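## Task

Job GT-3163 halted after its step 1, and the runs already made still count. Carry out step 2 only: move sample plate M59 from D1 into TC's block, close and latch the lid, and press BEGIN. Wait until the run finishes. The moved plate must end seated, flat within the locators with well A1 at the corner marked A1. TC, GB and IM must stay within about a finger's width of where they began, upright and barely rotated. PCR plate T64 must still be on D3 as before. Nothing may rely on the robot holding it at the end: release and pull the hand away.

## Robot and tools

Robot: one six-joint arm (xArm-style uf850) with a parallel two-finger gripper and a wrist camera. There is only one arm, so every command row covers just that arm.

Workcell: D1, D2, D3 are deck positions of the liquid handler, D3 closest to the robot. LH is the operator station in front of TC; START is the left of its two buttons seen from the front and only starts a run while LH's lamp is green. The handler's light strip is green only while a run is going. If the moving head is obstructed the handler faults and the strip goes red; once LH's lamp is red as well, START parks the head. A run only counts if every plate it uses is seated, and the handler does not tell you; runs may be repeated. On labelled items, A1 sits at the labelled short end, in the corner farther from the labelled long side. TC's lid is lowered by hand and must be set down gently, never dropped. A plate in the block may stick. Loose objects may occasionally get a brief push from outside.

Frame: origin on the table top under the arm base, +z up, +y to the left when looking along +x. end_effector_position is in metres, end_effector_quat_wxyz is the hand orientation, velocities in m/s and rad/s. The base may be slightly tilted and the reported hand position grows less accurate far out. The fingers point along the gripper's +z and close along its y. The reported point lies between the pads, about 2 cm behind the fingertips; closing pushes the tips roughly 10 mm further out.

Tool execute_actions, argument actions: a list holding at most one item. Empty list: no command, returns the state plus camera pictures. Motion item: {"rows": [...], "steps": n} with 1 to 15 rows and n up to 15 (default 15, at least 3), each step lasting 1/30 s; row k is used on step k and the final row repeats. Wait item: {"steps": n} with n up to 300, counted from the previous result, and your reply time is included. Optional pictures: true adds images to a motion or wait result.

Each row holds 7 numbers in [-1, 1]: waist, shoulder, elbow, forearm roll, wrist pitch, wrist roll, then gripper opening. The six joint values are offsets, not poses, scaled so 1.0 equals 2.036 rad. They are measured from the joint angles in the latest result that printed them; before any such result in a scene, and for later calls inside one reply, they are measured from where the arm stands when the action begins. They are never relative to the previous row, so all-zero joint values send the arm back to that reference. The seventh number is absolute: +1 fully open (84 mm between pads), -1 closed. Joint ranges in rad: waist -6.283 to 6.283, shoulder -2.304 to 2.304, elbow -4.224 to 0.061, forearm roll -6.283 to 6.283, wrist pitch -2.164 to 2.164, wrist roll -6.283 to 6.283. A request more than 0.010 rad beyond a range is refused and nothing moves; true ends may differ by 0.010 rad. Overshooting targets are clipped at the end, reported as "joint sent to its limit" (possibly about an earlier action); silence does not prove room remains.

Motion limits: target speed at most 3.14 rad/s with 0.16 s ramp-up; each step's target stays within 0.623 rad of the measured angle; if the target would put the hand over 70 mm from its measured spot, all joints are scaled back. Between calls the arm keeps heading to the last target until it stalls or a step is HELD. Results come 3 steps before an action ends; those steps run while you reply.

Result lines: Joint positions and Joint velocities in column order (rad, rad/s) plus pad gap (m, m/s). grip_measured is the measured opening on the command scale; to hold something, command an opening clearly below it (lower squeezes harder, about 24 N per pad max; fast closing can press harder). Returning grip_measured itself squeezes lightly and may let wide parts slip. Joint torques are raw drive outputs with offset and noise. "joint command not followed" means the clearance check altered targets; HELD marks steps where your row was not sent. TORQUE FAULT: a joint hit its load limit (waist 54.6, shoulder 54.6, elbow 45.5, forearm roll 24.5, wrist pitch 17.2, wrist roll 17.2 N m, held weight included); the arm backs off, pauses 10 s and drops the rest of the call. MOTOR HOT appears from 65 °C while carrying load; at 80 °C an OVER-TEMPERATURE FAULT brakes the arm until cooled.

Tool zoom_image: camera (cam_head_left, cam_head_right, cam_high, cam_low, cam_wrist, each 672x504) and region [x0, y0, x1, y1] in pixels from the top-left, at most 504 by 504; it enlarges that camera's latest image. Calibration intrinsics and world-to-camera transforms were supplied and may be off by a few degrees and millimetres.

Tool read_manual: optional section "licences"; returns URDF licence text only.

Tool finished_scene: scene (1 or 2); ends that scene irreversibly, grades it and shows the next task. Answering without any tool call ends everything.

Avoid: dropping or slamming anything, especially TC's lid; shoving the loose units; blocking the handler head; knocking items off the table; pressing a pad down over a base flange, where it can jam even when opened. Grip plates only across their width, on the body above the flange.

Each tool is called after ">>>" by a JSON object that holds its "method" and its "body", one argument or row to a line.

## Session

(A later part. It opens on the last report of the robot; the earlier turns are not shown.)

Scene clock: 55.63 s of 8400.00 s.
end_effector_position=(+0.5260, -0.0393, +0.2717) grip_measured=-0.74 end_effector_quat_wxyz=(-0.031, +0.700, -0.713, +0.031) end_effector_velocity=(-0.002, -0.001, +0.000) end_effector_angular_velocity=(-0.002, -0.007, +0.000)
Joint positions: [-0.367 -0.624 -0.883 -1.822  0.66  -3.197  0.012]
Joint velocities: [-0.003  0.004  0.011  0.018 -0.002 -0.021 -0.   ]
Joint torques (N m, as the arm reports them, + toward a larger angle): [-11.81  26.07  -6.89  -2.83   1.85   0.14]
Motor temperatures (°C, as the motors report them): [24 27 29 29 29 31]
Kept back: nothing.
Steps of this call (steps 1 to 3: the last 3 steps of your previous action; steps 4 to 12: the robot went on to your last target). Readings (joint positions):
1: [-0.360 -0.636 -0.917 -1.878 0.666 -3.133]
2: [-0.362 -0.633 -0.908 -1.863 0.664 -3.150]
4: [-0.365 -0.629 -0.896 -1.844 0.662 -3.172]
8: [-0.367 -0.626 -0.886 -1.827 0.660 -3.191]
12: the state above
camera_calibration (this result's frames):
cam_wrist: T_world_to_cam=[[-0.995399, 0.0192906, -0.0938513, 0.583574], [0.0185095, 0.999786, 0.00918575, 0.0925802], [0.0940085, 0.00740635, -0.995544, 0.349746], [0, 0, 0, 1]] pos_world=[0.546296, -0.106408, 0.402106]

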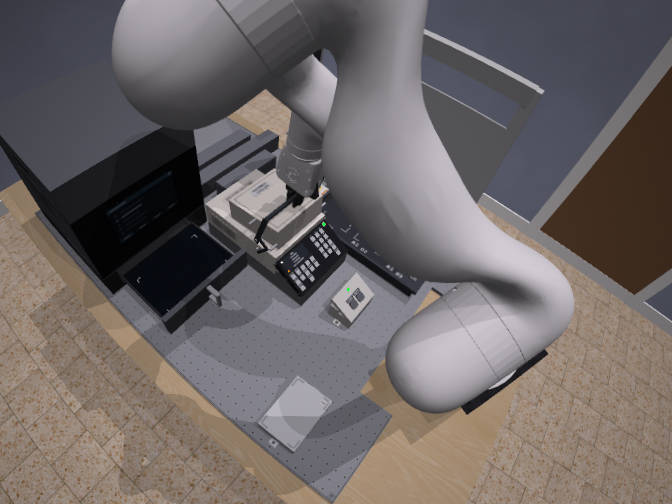

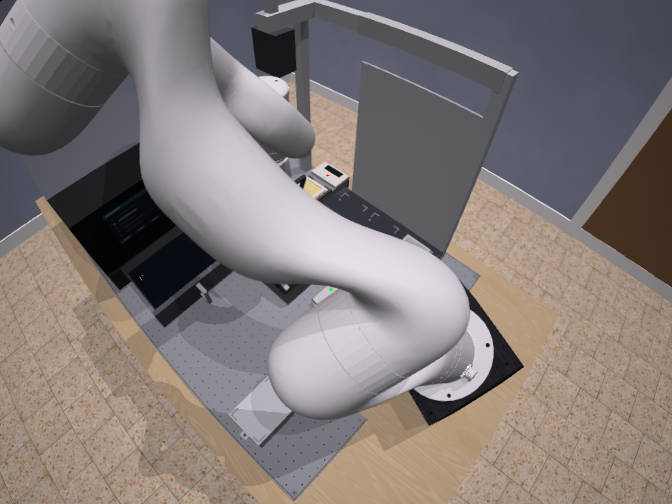

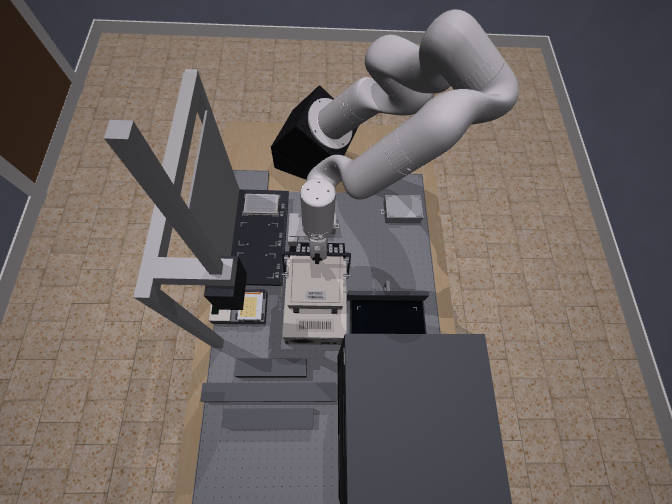

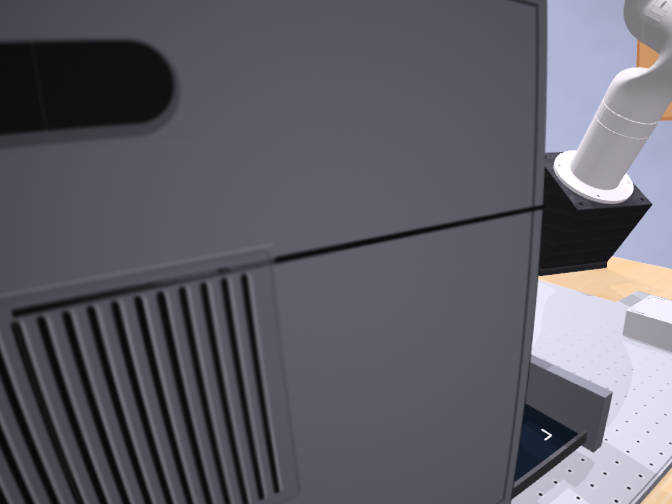

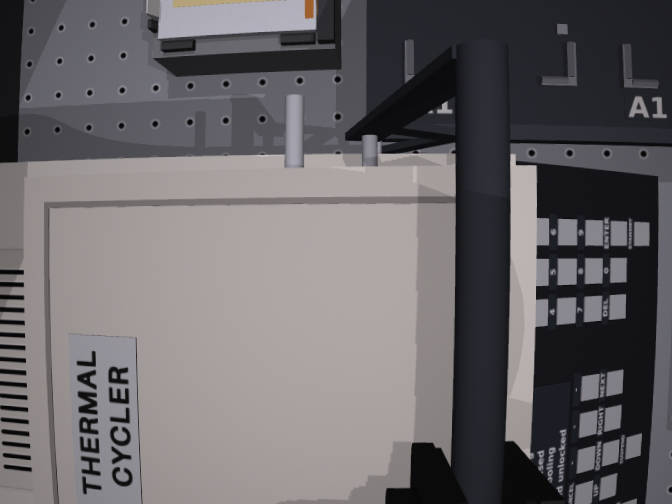

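>>> {"method": "execute_actions", "body": {
  "actions": [
    {"rows": [[-0.0008,0.0005,0.0053,0.0122,0.0003,-0.0132,-1],[-0.0017,0.001,0.0106,0.0244,0.0007,-0.0263,-1],[-0.0025,0.0016,0.0159,0.0366,0.001,-0.0395,-1],[-0.0034,0.0021,0.0212,0.0488,0.0014,-0.0526,-1],[-0.0042,0.0026,0.0265,0.0611,0.0017,-0.0658,-1],[-0.005,0.0031,0.0317,0.0733,0.002,-0.079,-1],[-0.0059,0.0036,0.037,0.0855,0.0024,-0.0921,-1],[-0.0067,0.0042,0.0423,0.0977,0.0027,-0.1053,-1],[-0.0076,0.0047,0.0476,0.1099,0.0031,-0.1184,-1],[-0.0084,0.0052,0.0529,0.1221,0.0034,-0.1316,-1]], "steps": 15}
  ]
}}

>>> {"method": "execute_actions", "body": {
  "actions": [
    {"steps": 12}
  ],
  "pictures": true
}}

Scene clock: 56.77 s of 8400.00 s.
end_effector_position=(+0.5111, -0.0388, +0.2642) grip_measured=-0.74 end_effector_quat_wxyz=(-0.052, +0.698, -0.712, +0.051) end_effector_velocity=(-0.062, +0.001, -0.028) end_effector_angular_velocity=(-0.009, -0.221, -0.014)
Joint positions: [-0.379 -0.617 -0.812 -1.659  0.663 -3.372  0.012]
Joint velocities: [-0.041  0.026  0.28   0.637  0.029 -0.678  0.   ]
Joint torques (N m, as the arm reports them, + toward a larger angle): [-12.77  25.82  -7.42  -3.52   2.08  -0.26]
Motor temperatures (°C, as the motors report them): [24 27 29 29 29 31]
Steps of this call (steps 1 to 22: the robot went on to your last target; steps 23 to 34: the first 12 steps of this action). Readings (joint positions):
23: [-0.368 -0.624 -0.882 -1.820 0.659 -3.199]
24: [-0.368 -0.624 -0.881 -1.818 0.659 -3.201]
26: [-0.369 -0.623 -0.876 -1.805 0.659 -3.215]
30: [-0.373 -0.621 -0.849 -1.744 0.660 -3.281]
34: the state above

Scene clock: 57.17 s of 8400.00 s.
end_effector_position=(+0.5040, -0.0386, +0.2610) grip_measured=-0.74 end_effector_quat_wxyz=(-0.062, +0.698, -0.711, +0.062) end_effector_velocity=(-0.006, -0.001, -0.001) end_effector_angular_velocity=(-0.001, -0.004, -0.004)
Joint positions: [-0.384 -0.614 -0.777 -1.576  0.669 -3.462  0.011]
Joint velocities: [-0.006  0.002  0.015  0.017  0.    -0.022 -0.   ]
Joint torques (N m, as the arm reports them, + toward a larger angle): [-22.91  32.15  -1.27  -5.58   0.02  -0.03]
Motor temperatures (°C, as the motors report them): [24 27 29 29 29 31]
Kept back: nothing.
Steps of this call (steps 1 to 3: the last 3 steps of your previous action; steps 4 to 12: the robot went on to your last target). Readings (joint positions):
1: [-0.380 -0.617 -0.804 -1.639 0.664 -3.393]
2: [-0.381 -0.616 -0.797 -1.622 0.665 -3.411]
4: [-0.382 -0.615 -0.788 -1.599 0.667 -3.435]
8: [-0.383 -0.615 -0.781 -1.580 0.668 -3.456]
12: the state above
camera_calibration (this result's frames):
cam_wrist: T_world_to_cam=[[-0.983266, 0.0191439, -0.181167, 0.577294], [0.0175052, 0.99979, 0.0106403, 0.0925319], [0.181332, 0.00729084, -0.983395, 0.293952], [0, 0, 0, 1]] pos_world=[0.512711, -0.105707, 0.392672]

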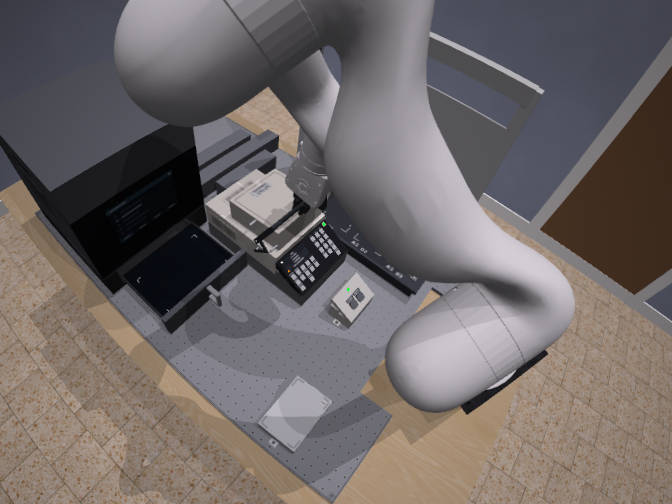

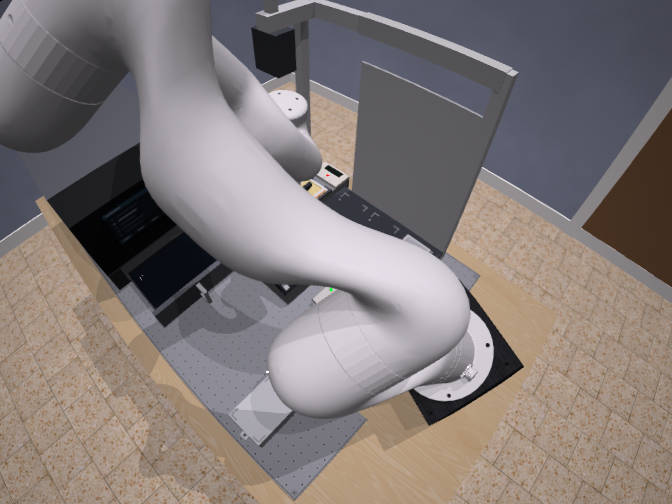

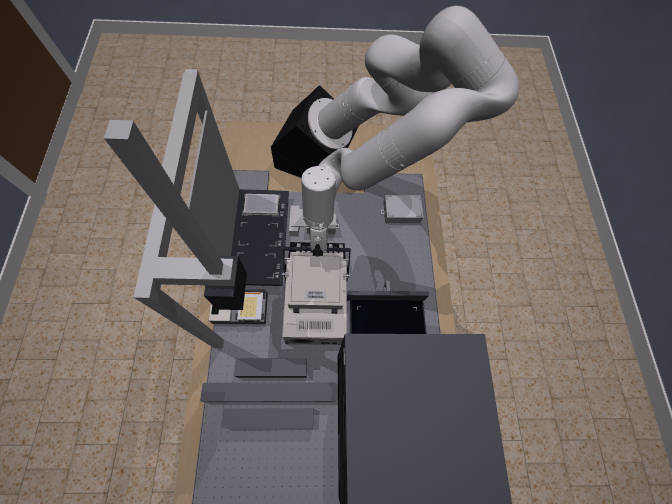

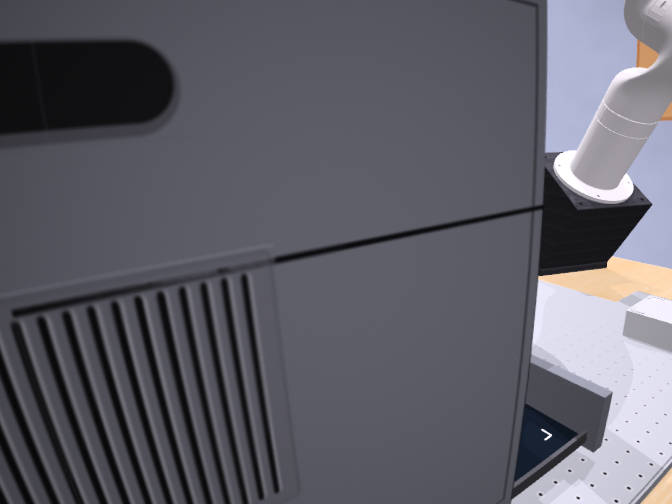

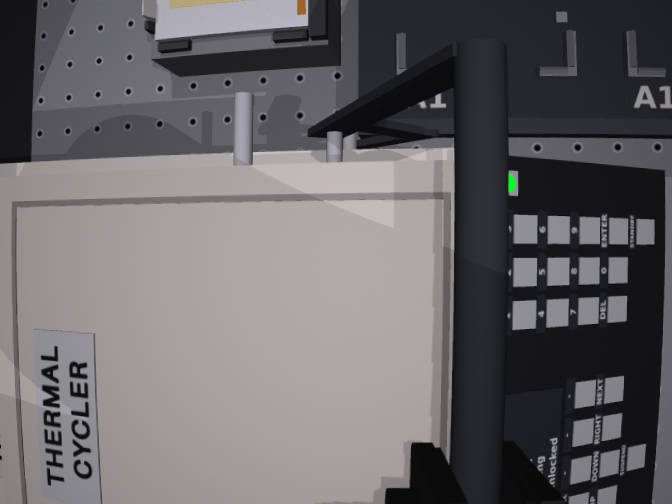

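>>> {"method": "execute_actions", "body": {
  "actions": []
}}

Scene clock: 57.90 s of 8400.00 s.
end_effector_position=(+0.5031, -0.0391, +0.2608) grip_measured=-0.74 end_effector_quat_wxyz=(-0.061, +0.698, -0.711, +0.063) end_effector_velocity=(-0.000, -0.001, +0.000) end_effector_angular_velocity=(-0.002, +0.000, -0.002)
Joint positions: [-0.384 -0.614 -0.775 -1.574  0.667 -3.464  0.011]
Joint velocities: [-0.001 -0.001  0.    -0.    -0.002  0.    -0.   ]
Joint torques (N m, as the arm reports them, + toward a larger angle): [-24.18  29.56  -0.99  -5.11  -1.5   -0.09]
Motor temperatures (°C, as the motors report them): [24 27 29 29 29 31]
Kept back: nothing.
Steps of this call (steps 1 to 22: the robot went on to your last target). Readings (joint positions):
1: [-0.384 -0.614 -0.777 -1.575 0.669 -3.463]
2: [-0.384 -0.614 -0.777 -1.575 0.669 -3.463]
4: [-0.384 -0.614 -0.776 -1.574 0.668 -3.464]
8: [-0.384 -0.614 -0.776 -1.574 0.668 -3.464]
22: the state above
camera_calibration (this result's frames):
cam_wrist: T_world_to_cam=[[-0.98329, 0.0198434, -0.18096, 0.576418], [0.0184862, 0.999787, 0.00918361, 0.0929029], [0.181104, 0.00568489, -0.983448, 0.294045], [0, 0, 0, 1]] pos_world=[0.511816, -0.105993, 0.392633]

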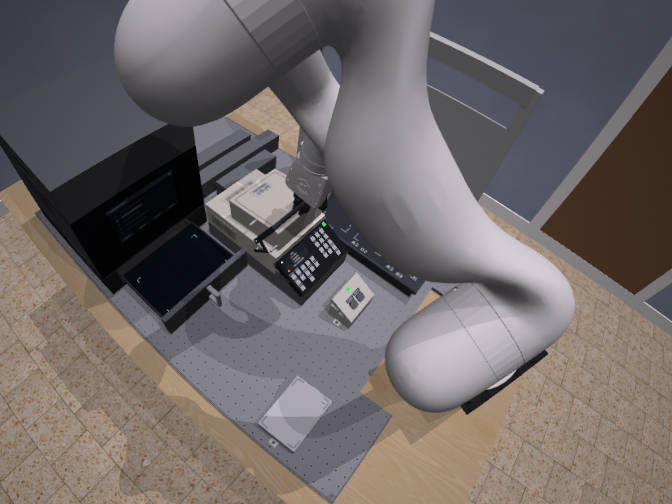

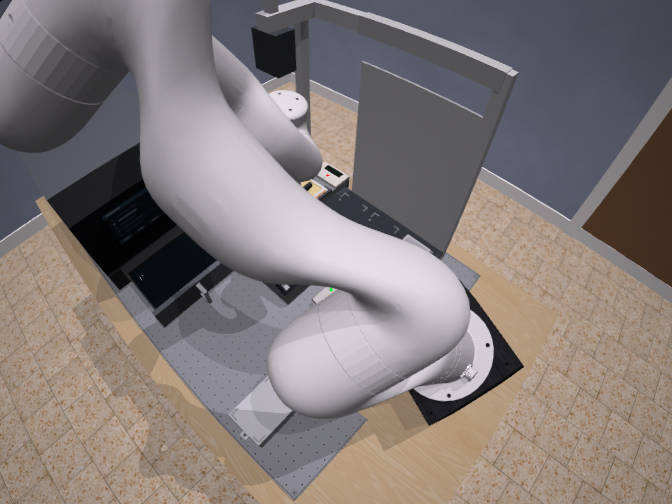

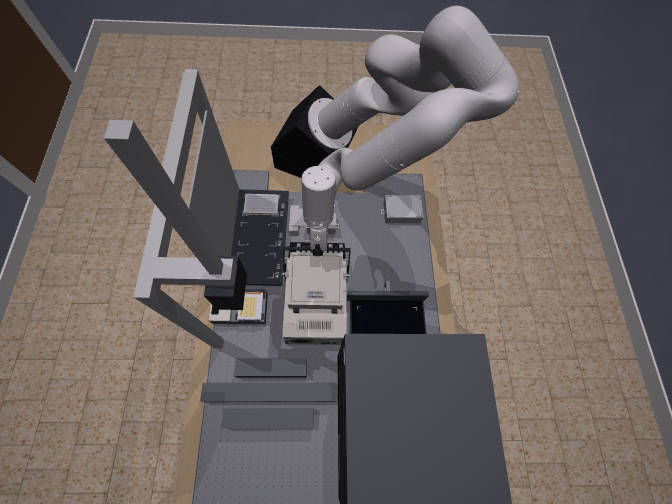

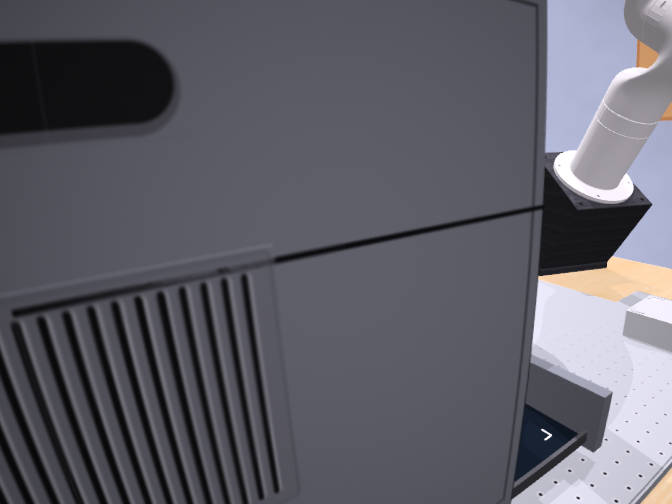

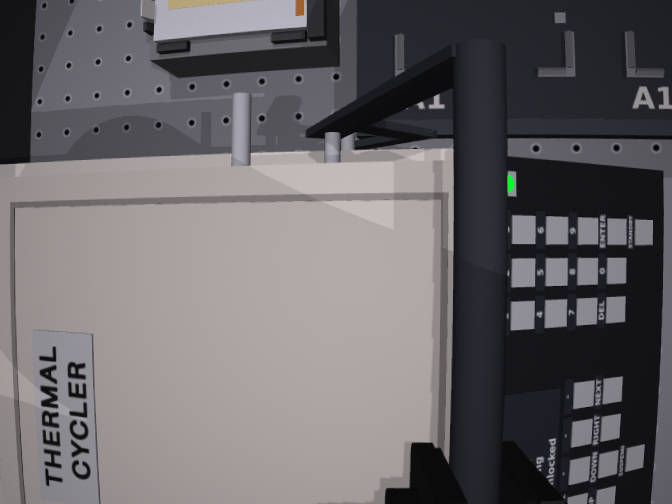

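>>> {"method": "zoom_image", "body": {
  "camera": "cam_head_left",
  "region": [220, 180, 340, 290]
}}

>>> {"method": "zoom_image", "body": {
  "camera": "cam_wrist",
  "region": [200, 30, 520, 200]
}}

Region (220, 180, 340, 290) of cam_head_left's 672x504 image, scaled by 4.200, with more detail than that image has; it fills the top 462 rows of this view, and the rest is white.

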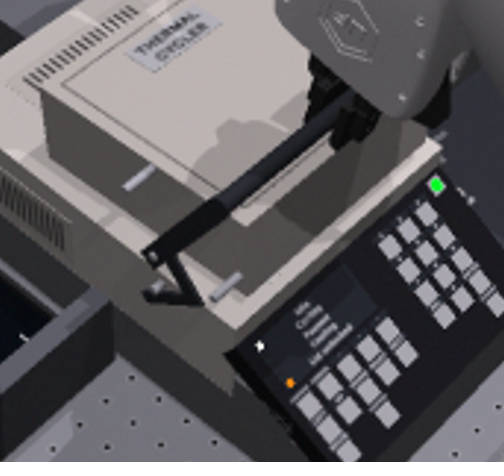

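Region (200, 30, 520, 200) of cam_wrist's 672x504 image, scaled by 1.575, with more detail than that image has; it fills the top 268 rows of this view, and the rest is white.

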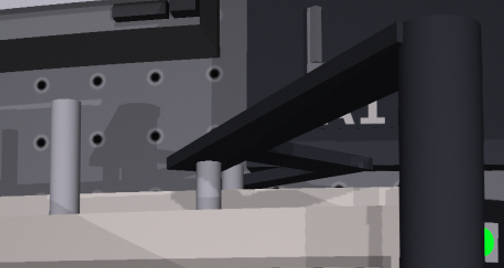

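>>> {"method": "execute_actions", "body": {
  "actions": [
    {"rows": [[0,-0.0011,0.002,0.0066,0.0009,-0.0068,-1],[0,-0.0017,0.0041,0.0131,0.0018,-0.0136,-1],[0,-0.0022,0.0062,0.0197,0.0028,-0.0205,-1],[0,-0.0027,0.0083,0.0263,0.0037,-0.0273,-1],[0,-0.0031,0.0104,0.0329,0.0046,-0.0341,-1],[0,-0.0036,0.0124,0.0394,0.0055,-0.041,-1],[0,-0.004,0.0145,0.046,0.0065,-0.0478,-1],[0,-0.0044,0.0166,0.0526,0.0074,-0.0546,-1]], "steps": 15}
  ]
}}

>>> {"method": "execute_actions", "body": {
  "actions": [
    {"steps": 8}
  ]
}}

Scene clock: 59.33 s of 8400.00 s.
end_effector_position=(+0.4967, -0.0392, +0.2545) grip_measured=-0.74 end_effector_quat_wxyz=(-0.071, +0.697, -0.710, +0.072) end_effector_velocity=(-0.014, +0.001, -0.015) end_effector_angular_velocity=(-0.007, -0.068, +0.002)
Joint positions: [-0.385 -0.621 -0.747 -1.491  0.678 -3.551  0.012]
Joint velocities: [ 0.002 -0.015  0.068  0.206  0.029 -0.213  0.   ]
Joint torques (N m, as the arm reports them, + toward a larger angle): [-17.33  24.77  -7.56  -2.51  -1.26   0.27]
Motor temperatures (°C, as the motors report them): [24 27 29 29 29 31]
Steps of this call (steps 1 to 15: the robot went on to your last target; steps 16 to 31: nothing new was sent; steps 32 to 43: the first 12 steps of this action). Readings (joint positions):
32: [-0.384 -0.614 -0.775 -1.574 0.667 -3.465]
33: [-0.384 -0.614 -0.775 -1.572 0.667 -3.466]
35: [-0.385 -0.615 -0.772 -1.565 0.668 -3.474]
39: [-0.385 -0.618 -0.761 -1.530 0.673 -3.510]
43: the state above

Scene clock: 59.60 s of 8400.00 s.
end_effector_position=(+0.4956, -0.0392, +0.2530) grip_measured=-0.74 end_effector_quat_wxyz=(-0.073, +0.697, -0.710, +0.075) end_effector_velocity=(+0.000, +0.000, -0.001) end_effector_angular_velocity=(-0.001, -0.007, +0.002)
Joint positions: [-0.385 -0.622 -0.741 -1.469  0.681 -3.574  0.012]
Joint velocities: [ 0.001 -0.002  0.004  0.019  0.003 -0.02   0.   ]
Joint torques (N m, as the arm reports them, + toward a larger angle): [-17.5   24.66  -9.65   0.33  -0.31  -0.13]
Motor temperatures (°C, as the motors report them): [24 27 29 29 29 31]
Kept back: nothing.
Steps of this call (steps 1 to 3: the last 3 steps of your previous action; steps 4 to 8: the robot went on to your last target). Readings (joint positions):
1: [-0.385 -0.621 -0.745 -1.485 0.679 -3.557]
2: [-0.385 -0.622 -0.744 -1.480 0.679 -3.562]
4: [-0.385 -0.622 -0.742 -1.474 0.680 -3.568]
8: the state above

>>> {"method": "execute_actions", "body": {
  "actions": [
    {"rows": [[0.0002,-0.0014,0.0027,0.0073,0.0016,-0.008,-1],[0.0003,-0.0027,0.0054,0.0145,0.0032,-0.0161,-1],[0.0005,-0.0041,0.0081,0.0218,0.0048,-0.0241,-1],[0.0006,-0.0055,0.0108,0.0291,0.0064,-0.0321,-1],[0.0008,-0.0068,0.0135,0.0363,0.008,-0.0401,-1],[0.001,-0.0082,0.0162,0.0436,0.0096,-0.0482,-1],[0.0011,-0.0096,0.0189,0.0509,0.0112,-0.0562,-1],[0.0013,-0.011,0.0216,0.0582,0.0128,-0.0642,-1],[0.0014,-0.0123,0.0243,0.0654,0.0144,-0.0723,-1],[0.0016,-0.0137,0.027,0.0727,0.016,-0.0803,-1]], "steps": 15}
  ]
}}

>>> {"method": "execute_actions", "body": {
  "actions": [
    {"steps": 10}
  ],
  "pictures": true
}}

Scene clock: 61.23 s of 8400.00 s.
end_effector_position=(+0.4845, -0.0385, +0.2413) grip_measured=-0.74 end_effector_quat_wxyz=(-0.083, +0.696, -0.709, +0.083) end_effector_velocity=(-0.042, +0.002, -0.042) end_effector_angular_velocity=(-0.003, -0.098, -0.002)
Joint positions: [-0.382 -0.641 -0.706 -1.368  0.704 -3.684  0.012]
Joint velocities: [ 0.01  -0.069  0.131  0.373  0.089 -0.403 -0.   ]
Joint torques (N m, as the arm reports them, + toward a larger angle): [-10.27  30.16  -7.81  -3.34   0.41  -0.08]
Motor temperatures (°C, as the motors report them): [24 27 29 29 29 31]
Steps of this call (steps 1 to 30: the robot went on to your last target; steps 31 to 37: nothing new was sent; steps 38 to 49: the first 12 steps of this action). Readings (joint positions):
38: [-0.384 -0.623 -0.742 -1.467 0.682 -3.576]
39: [-0.384 -0.623 -0.741 -1.465 0.682 -3.577]
41: [-0.384 -0.624 -0.738 -1.457 0.684 -3.586]
45: [-0.384 -0.632 -0.724 -1.420 0.692 -3.627]
49: the state above

Scene clock: 61.57 s of 8400.00 s.
end_effector_position=(+0.4788, -0.0383, +0.2362) grip_measured=-0.74 end_effector_quat_wxyz=(-0.087, +0.696, -0.708, +0.088) end_effector_velocity=(-0.004, +0.000, -0.003) end_effector_angular_velocity=(-0.001, -0.003, -0.001)
Joint positions: [-0.381 -0.65  -0.689 -1.323  0.715 -3.734  0.011]
Joint velocities: [ 0.    -0.004  0.011  0.021  0.004 -0.024 -0.   ]
Joint torques (N m, as the arm reports them, + toward a larger angle): [-16.12  23.86   1.93  -3.55  -1.07  -0.02]
Motor temperatures (°C, as the motors report them): [24 27 29 29 29 31]
Kept back: nothing.
Steps of this call (steps 1 to 3: the last 3 steps of your previous action; steps 4 to 10: the robot went on to your last target). Readings (joint positions):
1: [-0.382 -0.644 -0.702 -1.357 0.706 -3.696]
2: [-0.382 -0.645 -0.698 -1.348 0.709 -3.706]
4: [-0.381 -0.648 -0.694 -1.335 0.712 -3.720]
8: [-0.381 -0.650 -0.690 -1.325 0.714 -3.732]
10: the state above
camera_calibration (this result's frames):
cam_wrist: T_world_to_cam=[[-0.967906, 0.0181299, -0.250658, 0.55711], [0.0161561, 0.99982, 0.00993002, 0.0937568], [0.250793, 0.00556167, -0.968025, 0.237219], [0, 0, 0, 1]] pos_world=[0.478223, -0.10516, 0.368346]

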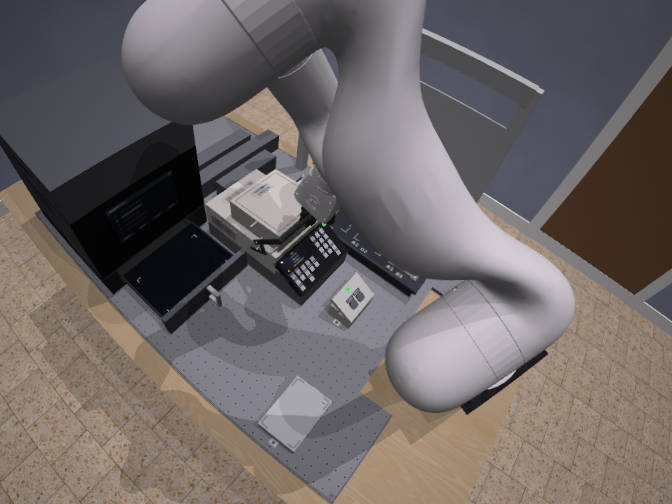

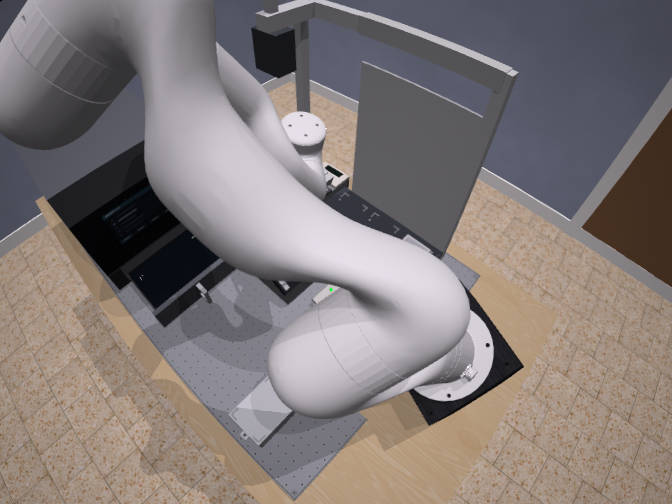

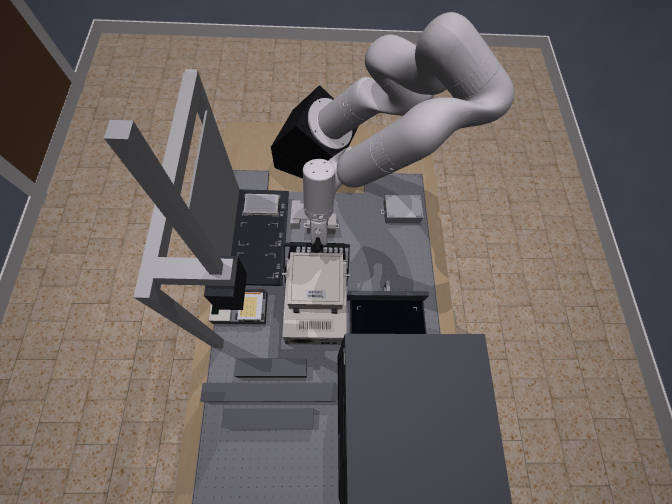

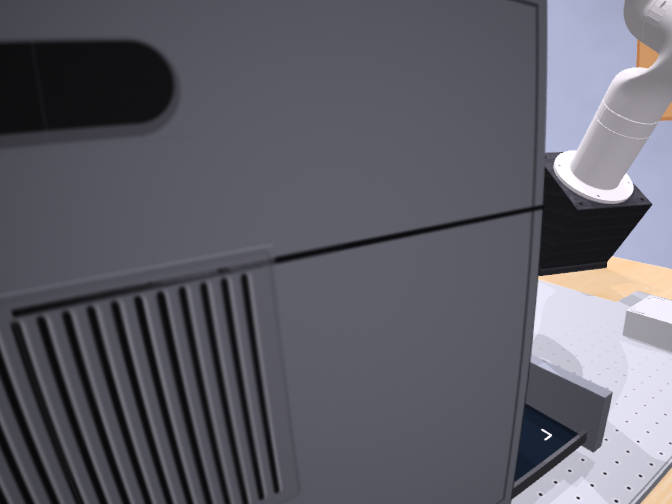

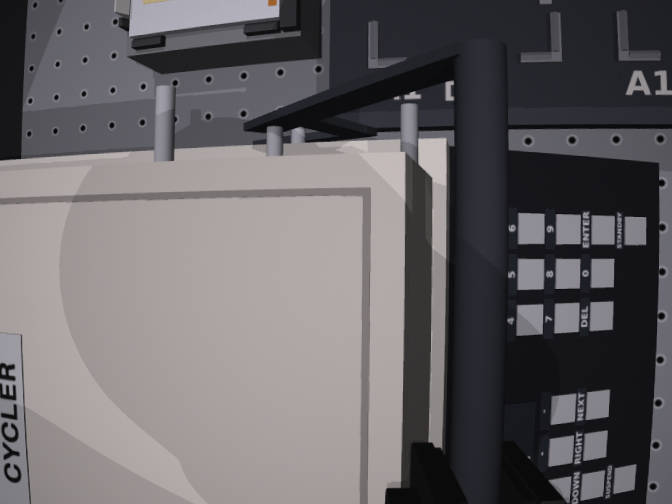

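>>> {"method": "execute_actions", "body": {
  "actions": [
    {"rows": [[0.0007,-0.0017,0.0008,0.0034,0.0005,-0.0036,-1],[0.0014,-0.0034,0.0015,0.0068,0.001,-0.0071,-1],[0.0021,-0.0051,0.0023,0.0102,0.0016,-0.0107,-1],[0.0028,-0.0068,0.003,0.0136,0.0021,-0.0142,-1],[0.0035,-0.0084,0.0038,0.017,0.0026,-0.0178,-1],[0.0042,-0.0101,0.0046,0.0204,0.0032,-0.0213,-1],[0.0049,-0.0118,0.0053,0.0238,0.0037,-0.0249,-1],[0.0056,-0.0135,0.0061,0.0272,0.0042,-0.0284,-1]], "steps": 15}
  ]
}}

>>> {"method": "execute_actions", "body": {
  "actions": [
    {"steps": 10}
  ]
}}

Scene clock: 63.27 s of 8400.00 s.
end_effector_position=(+0.4706, -0.0387, +0.2252) grip_measured=-0.74 end_effector_quat_wxyz=(-0.085, +0.695, -0.708, +0.087) end_effector_velocity=(-0.016, +0.001, -0.025) end_effector_angular_velocity=(-0.001, +0.001, -0.001)
Joint positions: [-0.373 -0.672 -0.678 -1.28   0.72  -3.78   0.011]
Joint velocities: [ 0.023 -0.051  0.021  0.102  0.019 -0.105  0.   ]
Joint torques (N m, as the arm reports them, + toward a larger angle): [-21.21  26.7   -2.57  -2.97  -1.45  -0.21]
Motor temperatures (°C, as the motors report them): [24 27 29 29 29 31]
Steps of this call (steps 1 to 30: the robot went on to your last target; steps 31 to 39: nothing new was sent; steps 40 to 51: the first 12 steps of this action). Readings (joint positions):
40: [-0.381 -0.650 -0.688 -1.321 0.714 -3.737]
41: [-0.381 -0.651 -0.688 -1.321 0.714 -3.738]
43: [-0.381 -0.652 -0.687 -1.317 0.714 -3.741]
47: [-0.377 -0.662 -0.683 -1.300 0.717 -3.760]
51: the state above

Scene clock: 63.60 s of 8400.00 s.
end_effector_position=(+0.4691, -0.0387, +0.2226) grip_measured=-0.74 end_effector_quat_wxyz=(-0.085, +0.695, -0.708, +0.087) end_effector_velocity=(+0.000, -0.000, -0.001) end_effector_angular_velocity=(-0.001, -0.001, +0.000)
Joint positions: [-0.37  -0.677 -0.676 -1.268  0.722 -3.792  0.012]
Joint velocities: [ 0.001 -0.003 -0.001  0.005  0.    -0.005  0.   ]
Joint torques (N m, as the arm reports them, + toward a larger angle): [-13.84  23.49  -5.75  -2.04  -1.27   0.11]
Motor temperatures (°C, as the motors report them): [24 27 29 29 29 31]
Kept back: nothing.
Steps of this call (steps 1 to 3: the last 3 steps of your previous action; steps 4 to 10: the robot went on to your last target). Readings (joint positions):
1: [-0.372 -0.673 -0.677 -1.277 0.721 -3.783]
2: [-0.371 -0.674 -0.677 -1.274 0.721 -3.785]
4: [-0.371 -0.676 -0.676 -1.271 0.722 -3.789]
8: [-0.370 -0.677 -0.676 -1.269 0.722 -3.791]
10: the state above

>>> {"method": "execute_actions", "body": {
  "actions": [
    {"rows": [[0.001,-0.0021,0.0004,0.0035,0.0009,-0.0033,-1],[0.002,-0.0042,0.0008,0.007,0.0018,-0.0067,-1],[0.0031,-0.0063,0.0012,0.0105,0.0027,-0.01,-1],[0.0041,-0.0084,0.0015,0.014,0.0036,-0.0133,-1],[0.0051,-0.0105,0.0018,0.0175,0.0045,-0.0167,-1],[0.0061,-0.0126,0.002,0.0209,0.0053,-0.02,-1],[0.0071,-0.0147,0.0022,0.0244,0.0062,-0.0233,-1],[0.0082,-0.0168,0.0024,0.0279,0.0071,-0.0266,-1],[0.0092,-0.0189,0.0026,0.0314,0.008,-0.03,-1],[0.0102,-0.021,0.0027,0.0349,0.0089,-0.0333,-1]], "steps": 15}
  ]
}}

>>> {"method": "execute_actions", "body": {
  "actions": [
    {"steps": 10}
  ],
  "pictures": true
}}

Scene clock: 64.27 s of 8400.00 s.
end_effector_position=(+0.4629, -0.0384, +0.2091) grip_measured=-0.74 end_effector_quat_wxyz=(-0.085, +0.695, -0.709, +0.087) end_effector_velocity=(-0.019, +0.001, -0.046) end_effector_angular_velocity=(+0.001, -0.002, +0.000)
Joint positions: [-0.356 -0.707 -0.671 -1.219  0.734 -3.838  0.012]
Joint velocities: [ 0.052 -0.105  0.01   0.172  0.043 -0.161 -0.   ]
Joint torques (N m, as the arm reports them, + toward a larger angle): [-15.8   26.76  -8.39  -1.79   0.72  -0.05]
Motor temperatures (°C, as the motors report them): [24 27 29 29 29 31]
Steps of this call (steps 1 to 8: the robot went on to your last target; steps 9 to 20: the first 12 steps of this action). Readings (joint positions):
9: [-0.370 -0.677 -0.676 -1.268 0.723 -3.792]
10: [-0.370 -0.678 -0.676 -1.267 0.723 -3.793]
12: [-0.369 -0.680 -0.675 -1.263 0.724 -3.797]
16: [-0.363 -0.692 -0.673 -1.244 0.728 -3.815]
20: the state above

Scene clock: 64.60 s of 8400.00 s.
end_effector_position=(+0.4609, -0.0383, +0.2038) grip_measured=-0.74 end_effector_quat_wxyz=(-0.085, +0.695, -0.708, +0.087) end_effector_velocity=(-0.000, +0.000, -0.002) end_effector_angular_velocity=(+0.000, -0.002, +0.001)
Joint positions: [-0.35  -0.719 -0.67  -1.199  0.739 -3.858  0.012]
Joint velocities: [ 0.003 -0.006 -0.     0.01   0.004 -0.01   0.   ]
Joint torques (N m, as the arm reports them, + toward a larger angle): [-12.08  30.36  -8.94  -1.24   1.24  -0.08]
Motor temperatures (°C, as the motors report them): [24 27 29 29 29 31]
Kept back: nothing.
Steps of this call (steps 1 to 3: the last 3 steps of your previous action; steps 4 to 10: the robot went on to your last target). Readings (joint positions):
1: [-0.354 -0.710 -0.671 -1.214 0.735 -3.843]
2: [-0.353 -0.713 -0.671 -1.210 0.736 -3.847]
4: [-0.351 -0.716 -0.670 -1.204 0.738 -3.853]
8: [-0.350 -0.719 -0.670 -1.199 0.739 -3.857]
10: the state above
camera_calibration (this result's frames):
cam_wrist: T_world_to_cam=[[-0.968496, 0.0193436, -0.248277, 0.53147], [0.0176996, 0.999804, 0.00885248, 0.0938646], [0.2484, 0.00417918, -0.968649, 0.211503], [0, 0, 0, 1]] pos_world=[0.460528, -0.105011, 0.335993]

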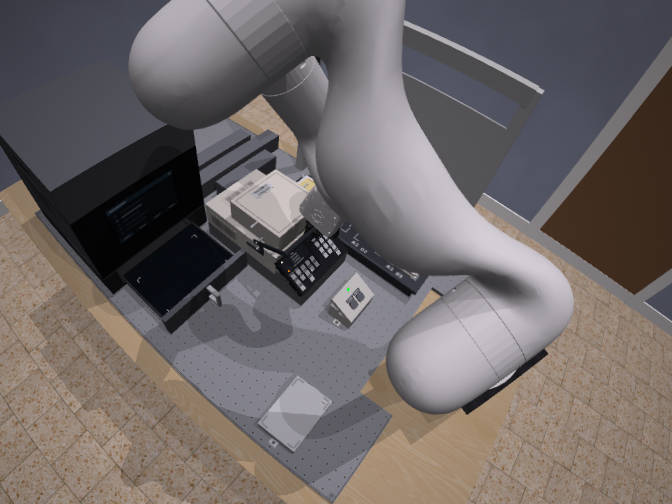

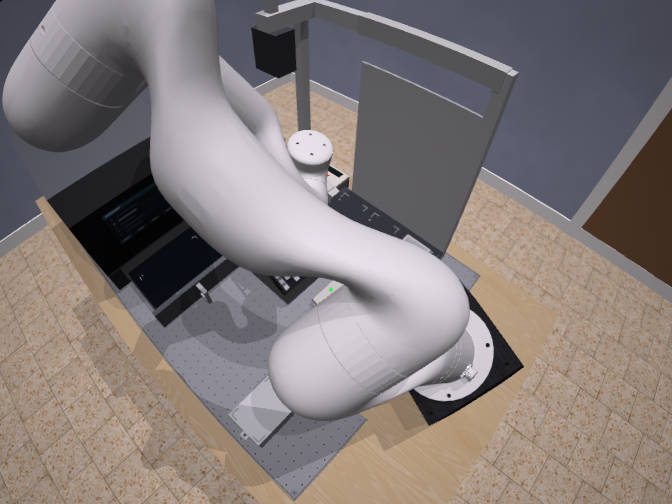

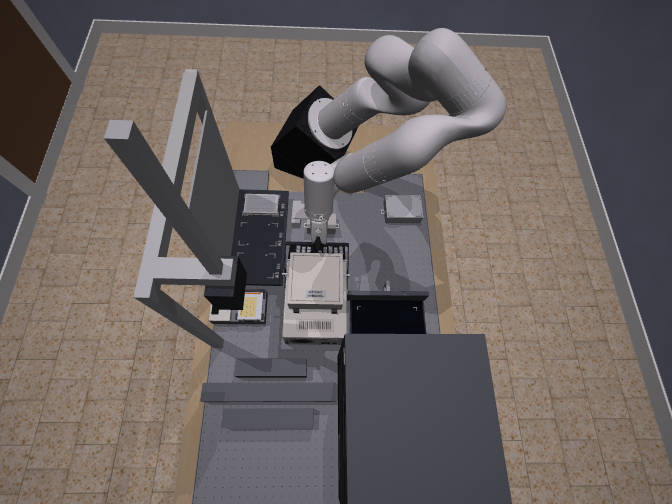

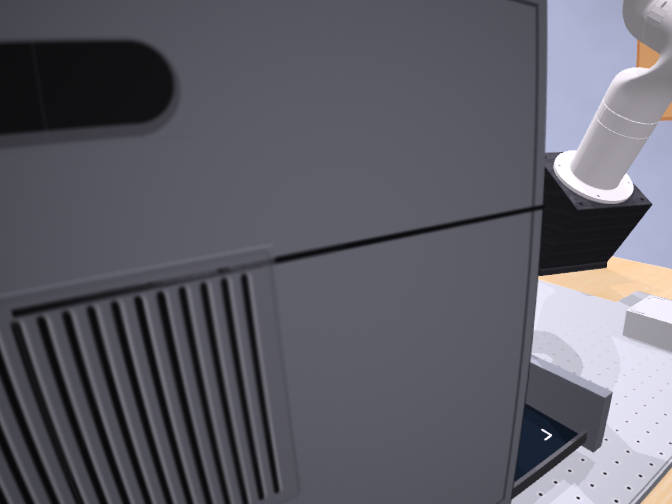

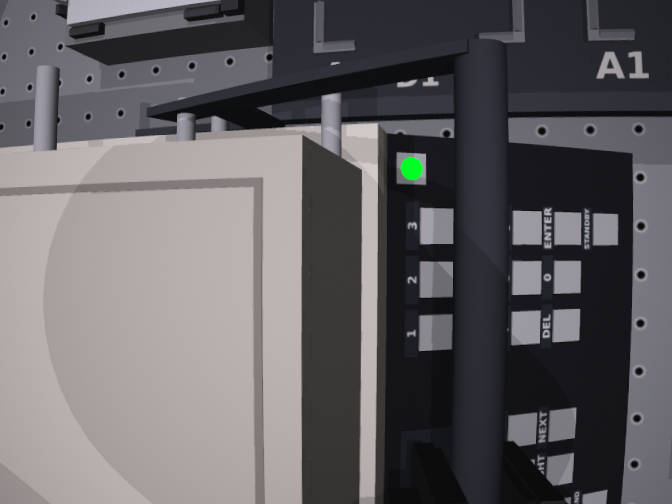

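>>> {"method": "execute_actions", "body": {
  "actions": [
    {"rows": [[0.001,-0.0019,0,0.0028,0.0008,-0.0025,-1],[0.002,-0.0038,0,0.0056,0.0016,-0.005,-1],[0.003,-0.0057,-0.0001,0.0085,0.0024,-0.0075,-1],[0.004,-0.0076,-0.0002,0.0113,0.0032,-0.01,-1],[0.005,-0.0094,-0.0003,0.0141,0.0041,-0.0124,-1],[0.006,-0.0113,-0.0005,0.017,0.0049,-0.0149,-1],[0.007,-0.0132,-0.0006,0.0198,0.0057,-0.0174,-1],[0.008,-0.0151,-0.0008,0.0226,0.0065,-0.0199,-1]], "steps": 15}
  ]
}}

>>> {"method": "execute_actions", "body": {
  "actions": [
    {"steps": 10}
  ],
  "pictures": true
}}

Scene clock: 65.70 s of 8400.00 s.
end_effector_position=(+0.4578, -0.0382, +0.1933) grip_measured=-0.74 end_effector_quat_wxyz=(-0.086, +0.695, -0.708, +0.087) end_effector_velocity=(-0.006, -0.000, -0.023) end_effector_angular_velocity=(-0.001, -0.003, +0.002)
Joint positions: [-0.337 -0.744 -0.671 -1.162  0.75  -3.89   0.012]
Joint velocities: [ 0.029 -0.056 -0.004  0.084  0.024 -0.074  0.   ]
Joint torques (N m, as the arm reports them, + toward a larger angle): [-14.06  28.92 -10.56  -1.59   1.89  -0.12]
Motor temperatures (°C, as the motors report them): [24 27 29 29 29 31]
Steps of this call (steps 1 to 21: the robot went on to your last target; steps 22 to 33: the first 12 steps of this action). Readings (joint positions):
22: [-0.349 -0.720 -0.670 -1.197 0.740 -3.859]
23: [-0.349 -0.720 -0.670 -1.197 0.740 -3.860]
25: [-0.348 -0.722 -0.670 -1.194 0.741 -3.863]
29: [-0.343 -0.733 -0.670 -1.179 0.745 -3.876]
33: the state above

Scene clock: 66.03 s of 8400.00 s.
end_effector_position=(+0.4573, -0.0381, +0.1908) grip_measured=-0.74 end_effector_quat_wxyz=(-0.086, +0.695, -0.708, +0.087) end_effector_velocity=(-0.000, -0.000, -0.001) end_effector_angular_velocity=(-0.000, -0.001, +0.000)
Joint positions: [-0.334 -0.75  -0.672 -1.153  0.752 -3.898  0.012]
Joint velocities: [ 0.001 -0.003 -0.     0.004  0.002 -0.004  0.   ]
Joint torques (N m, as the arm reports them, + toward a larger angle): [-13.79  27.74 -10.42   0.53   1.79  -0.09]
Motor temperatures (°C, as the motors report them): [24 27 29 29 29 31]
Kept back: nothing.
Steps of this call (steps 1 to 3: the last 3 steps of your previous action; steps 4 to 10: the robot went on to your last target). Readings (joint positions):
1: [-0.336 -0.745 -0.671 -1.160 0.750 -3.892]
2: [-0.335 -0.747 -0.671 -1.158 0.751 -3.894]
4: [-0.334 -0.748 -0.671 -1.155 0.752 -3.896]
8: [-0.334 -0.749 -0.672 -1.153 0.752 -3.898]
10: the state above
camera_calibration (this result's frames):
cam_wrist: T_world_to_cam=[[-0.968258, 0.0187108, -0.249252, 0.524753], [0.0170308, 0.999815, 0.00889497, 0.0941604], [0.249372, 0.00436765, -0.968398, 0.199362], [0, 0, 0, 1]] pos_world=[0.456777, -0.104832, 0.32302]

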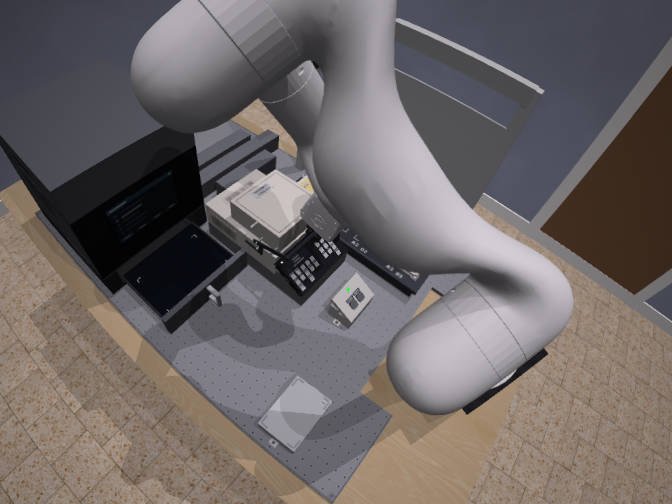

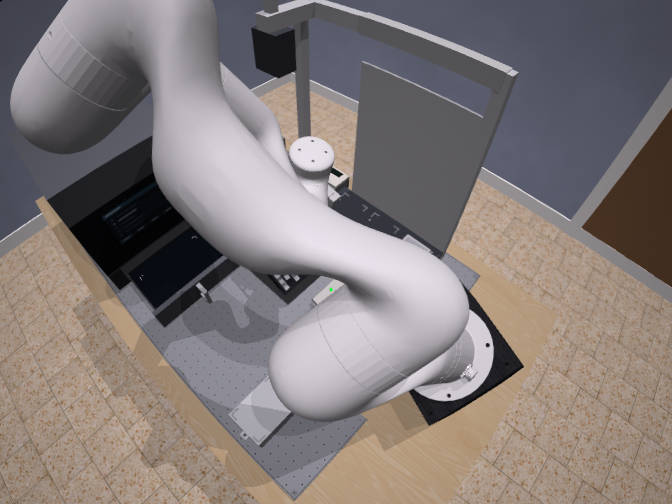

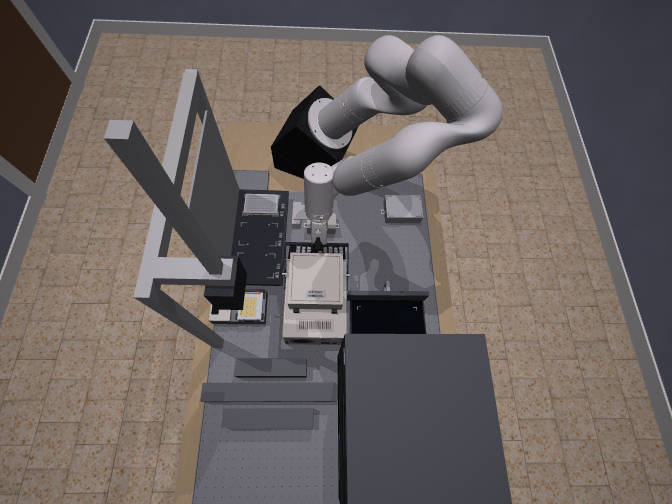

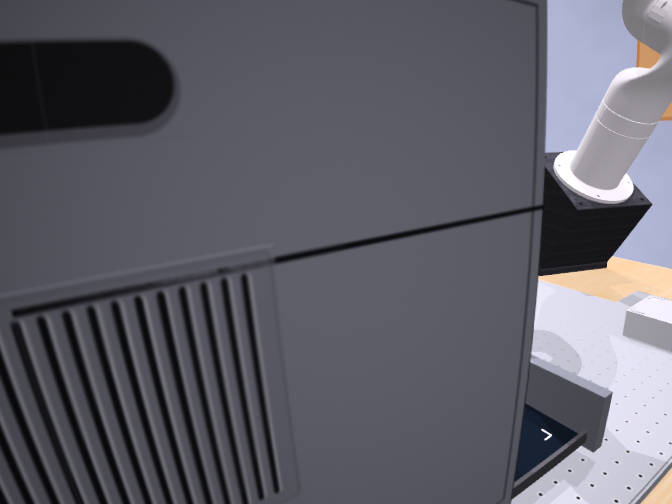

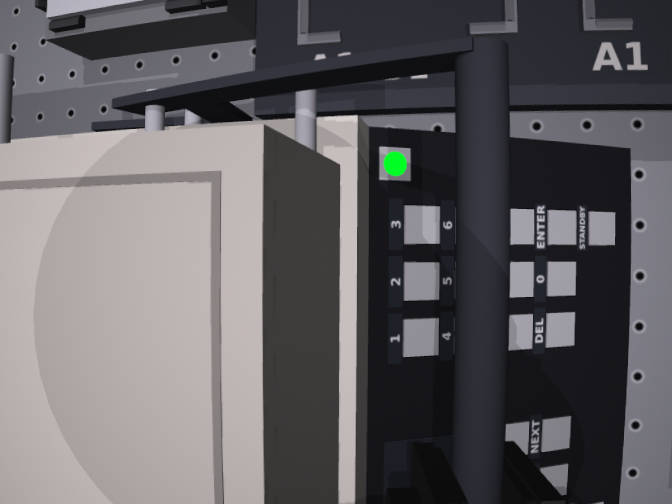

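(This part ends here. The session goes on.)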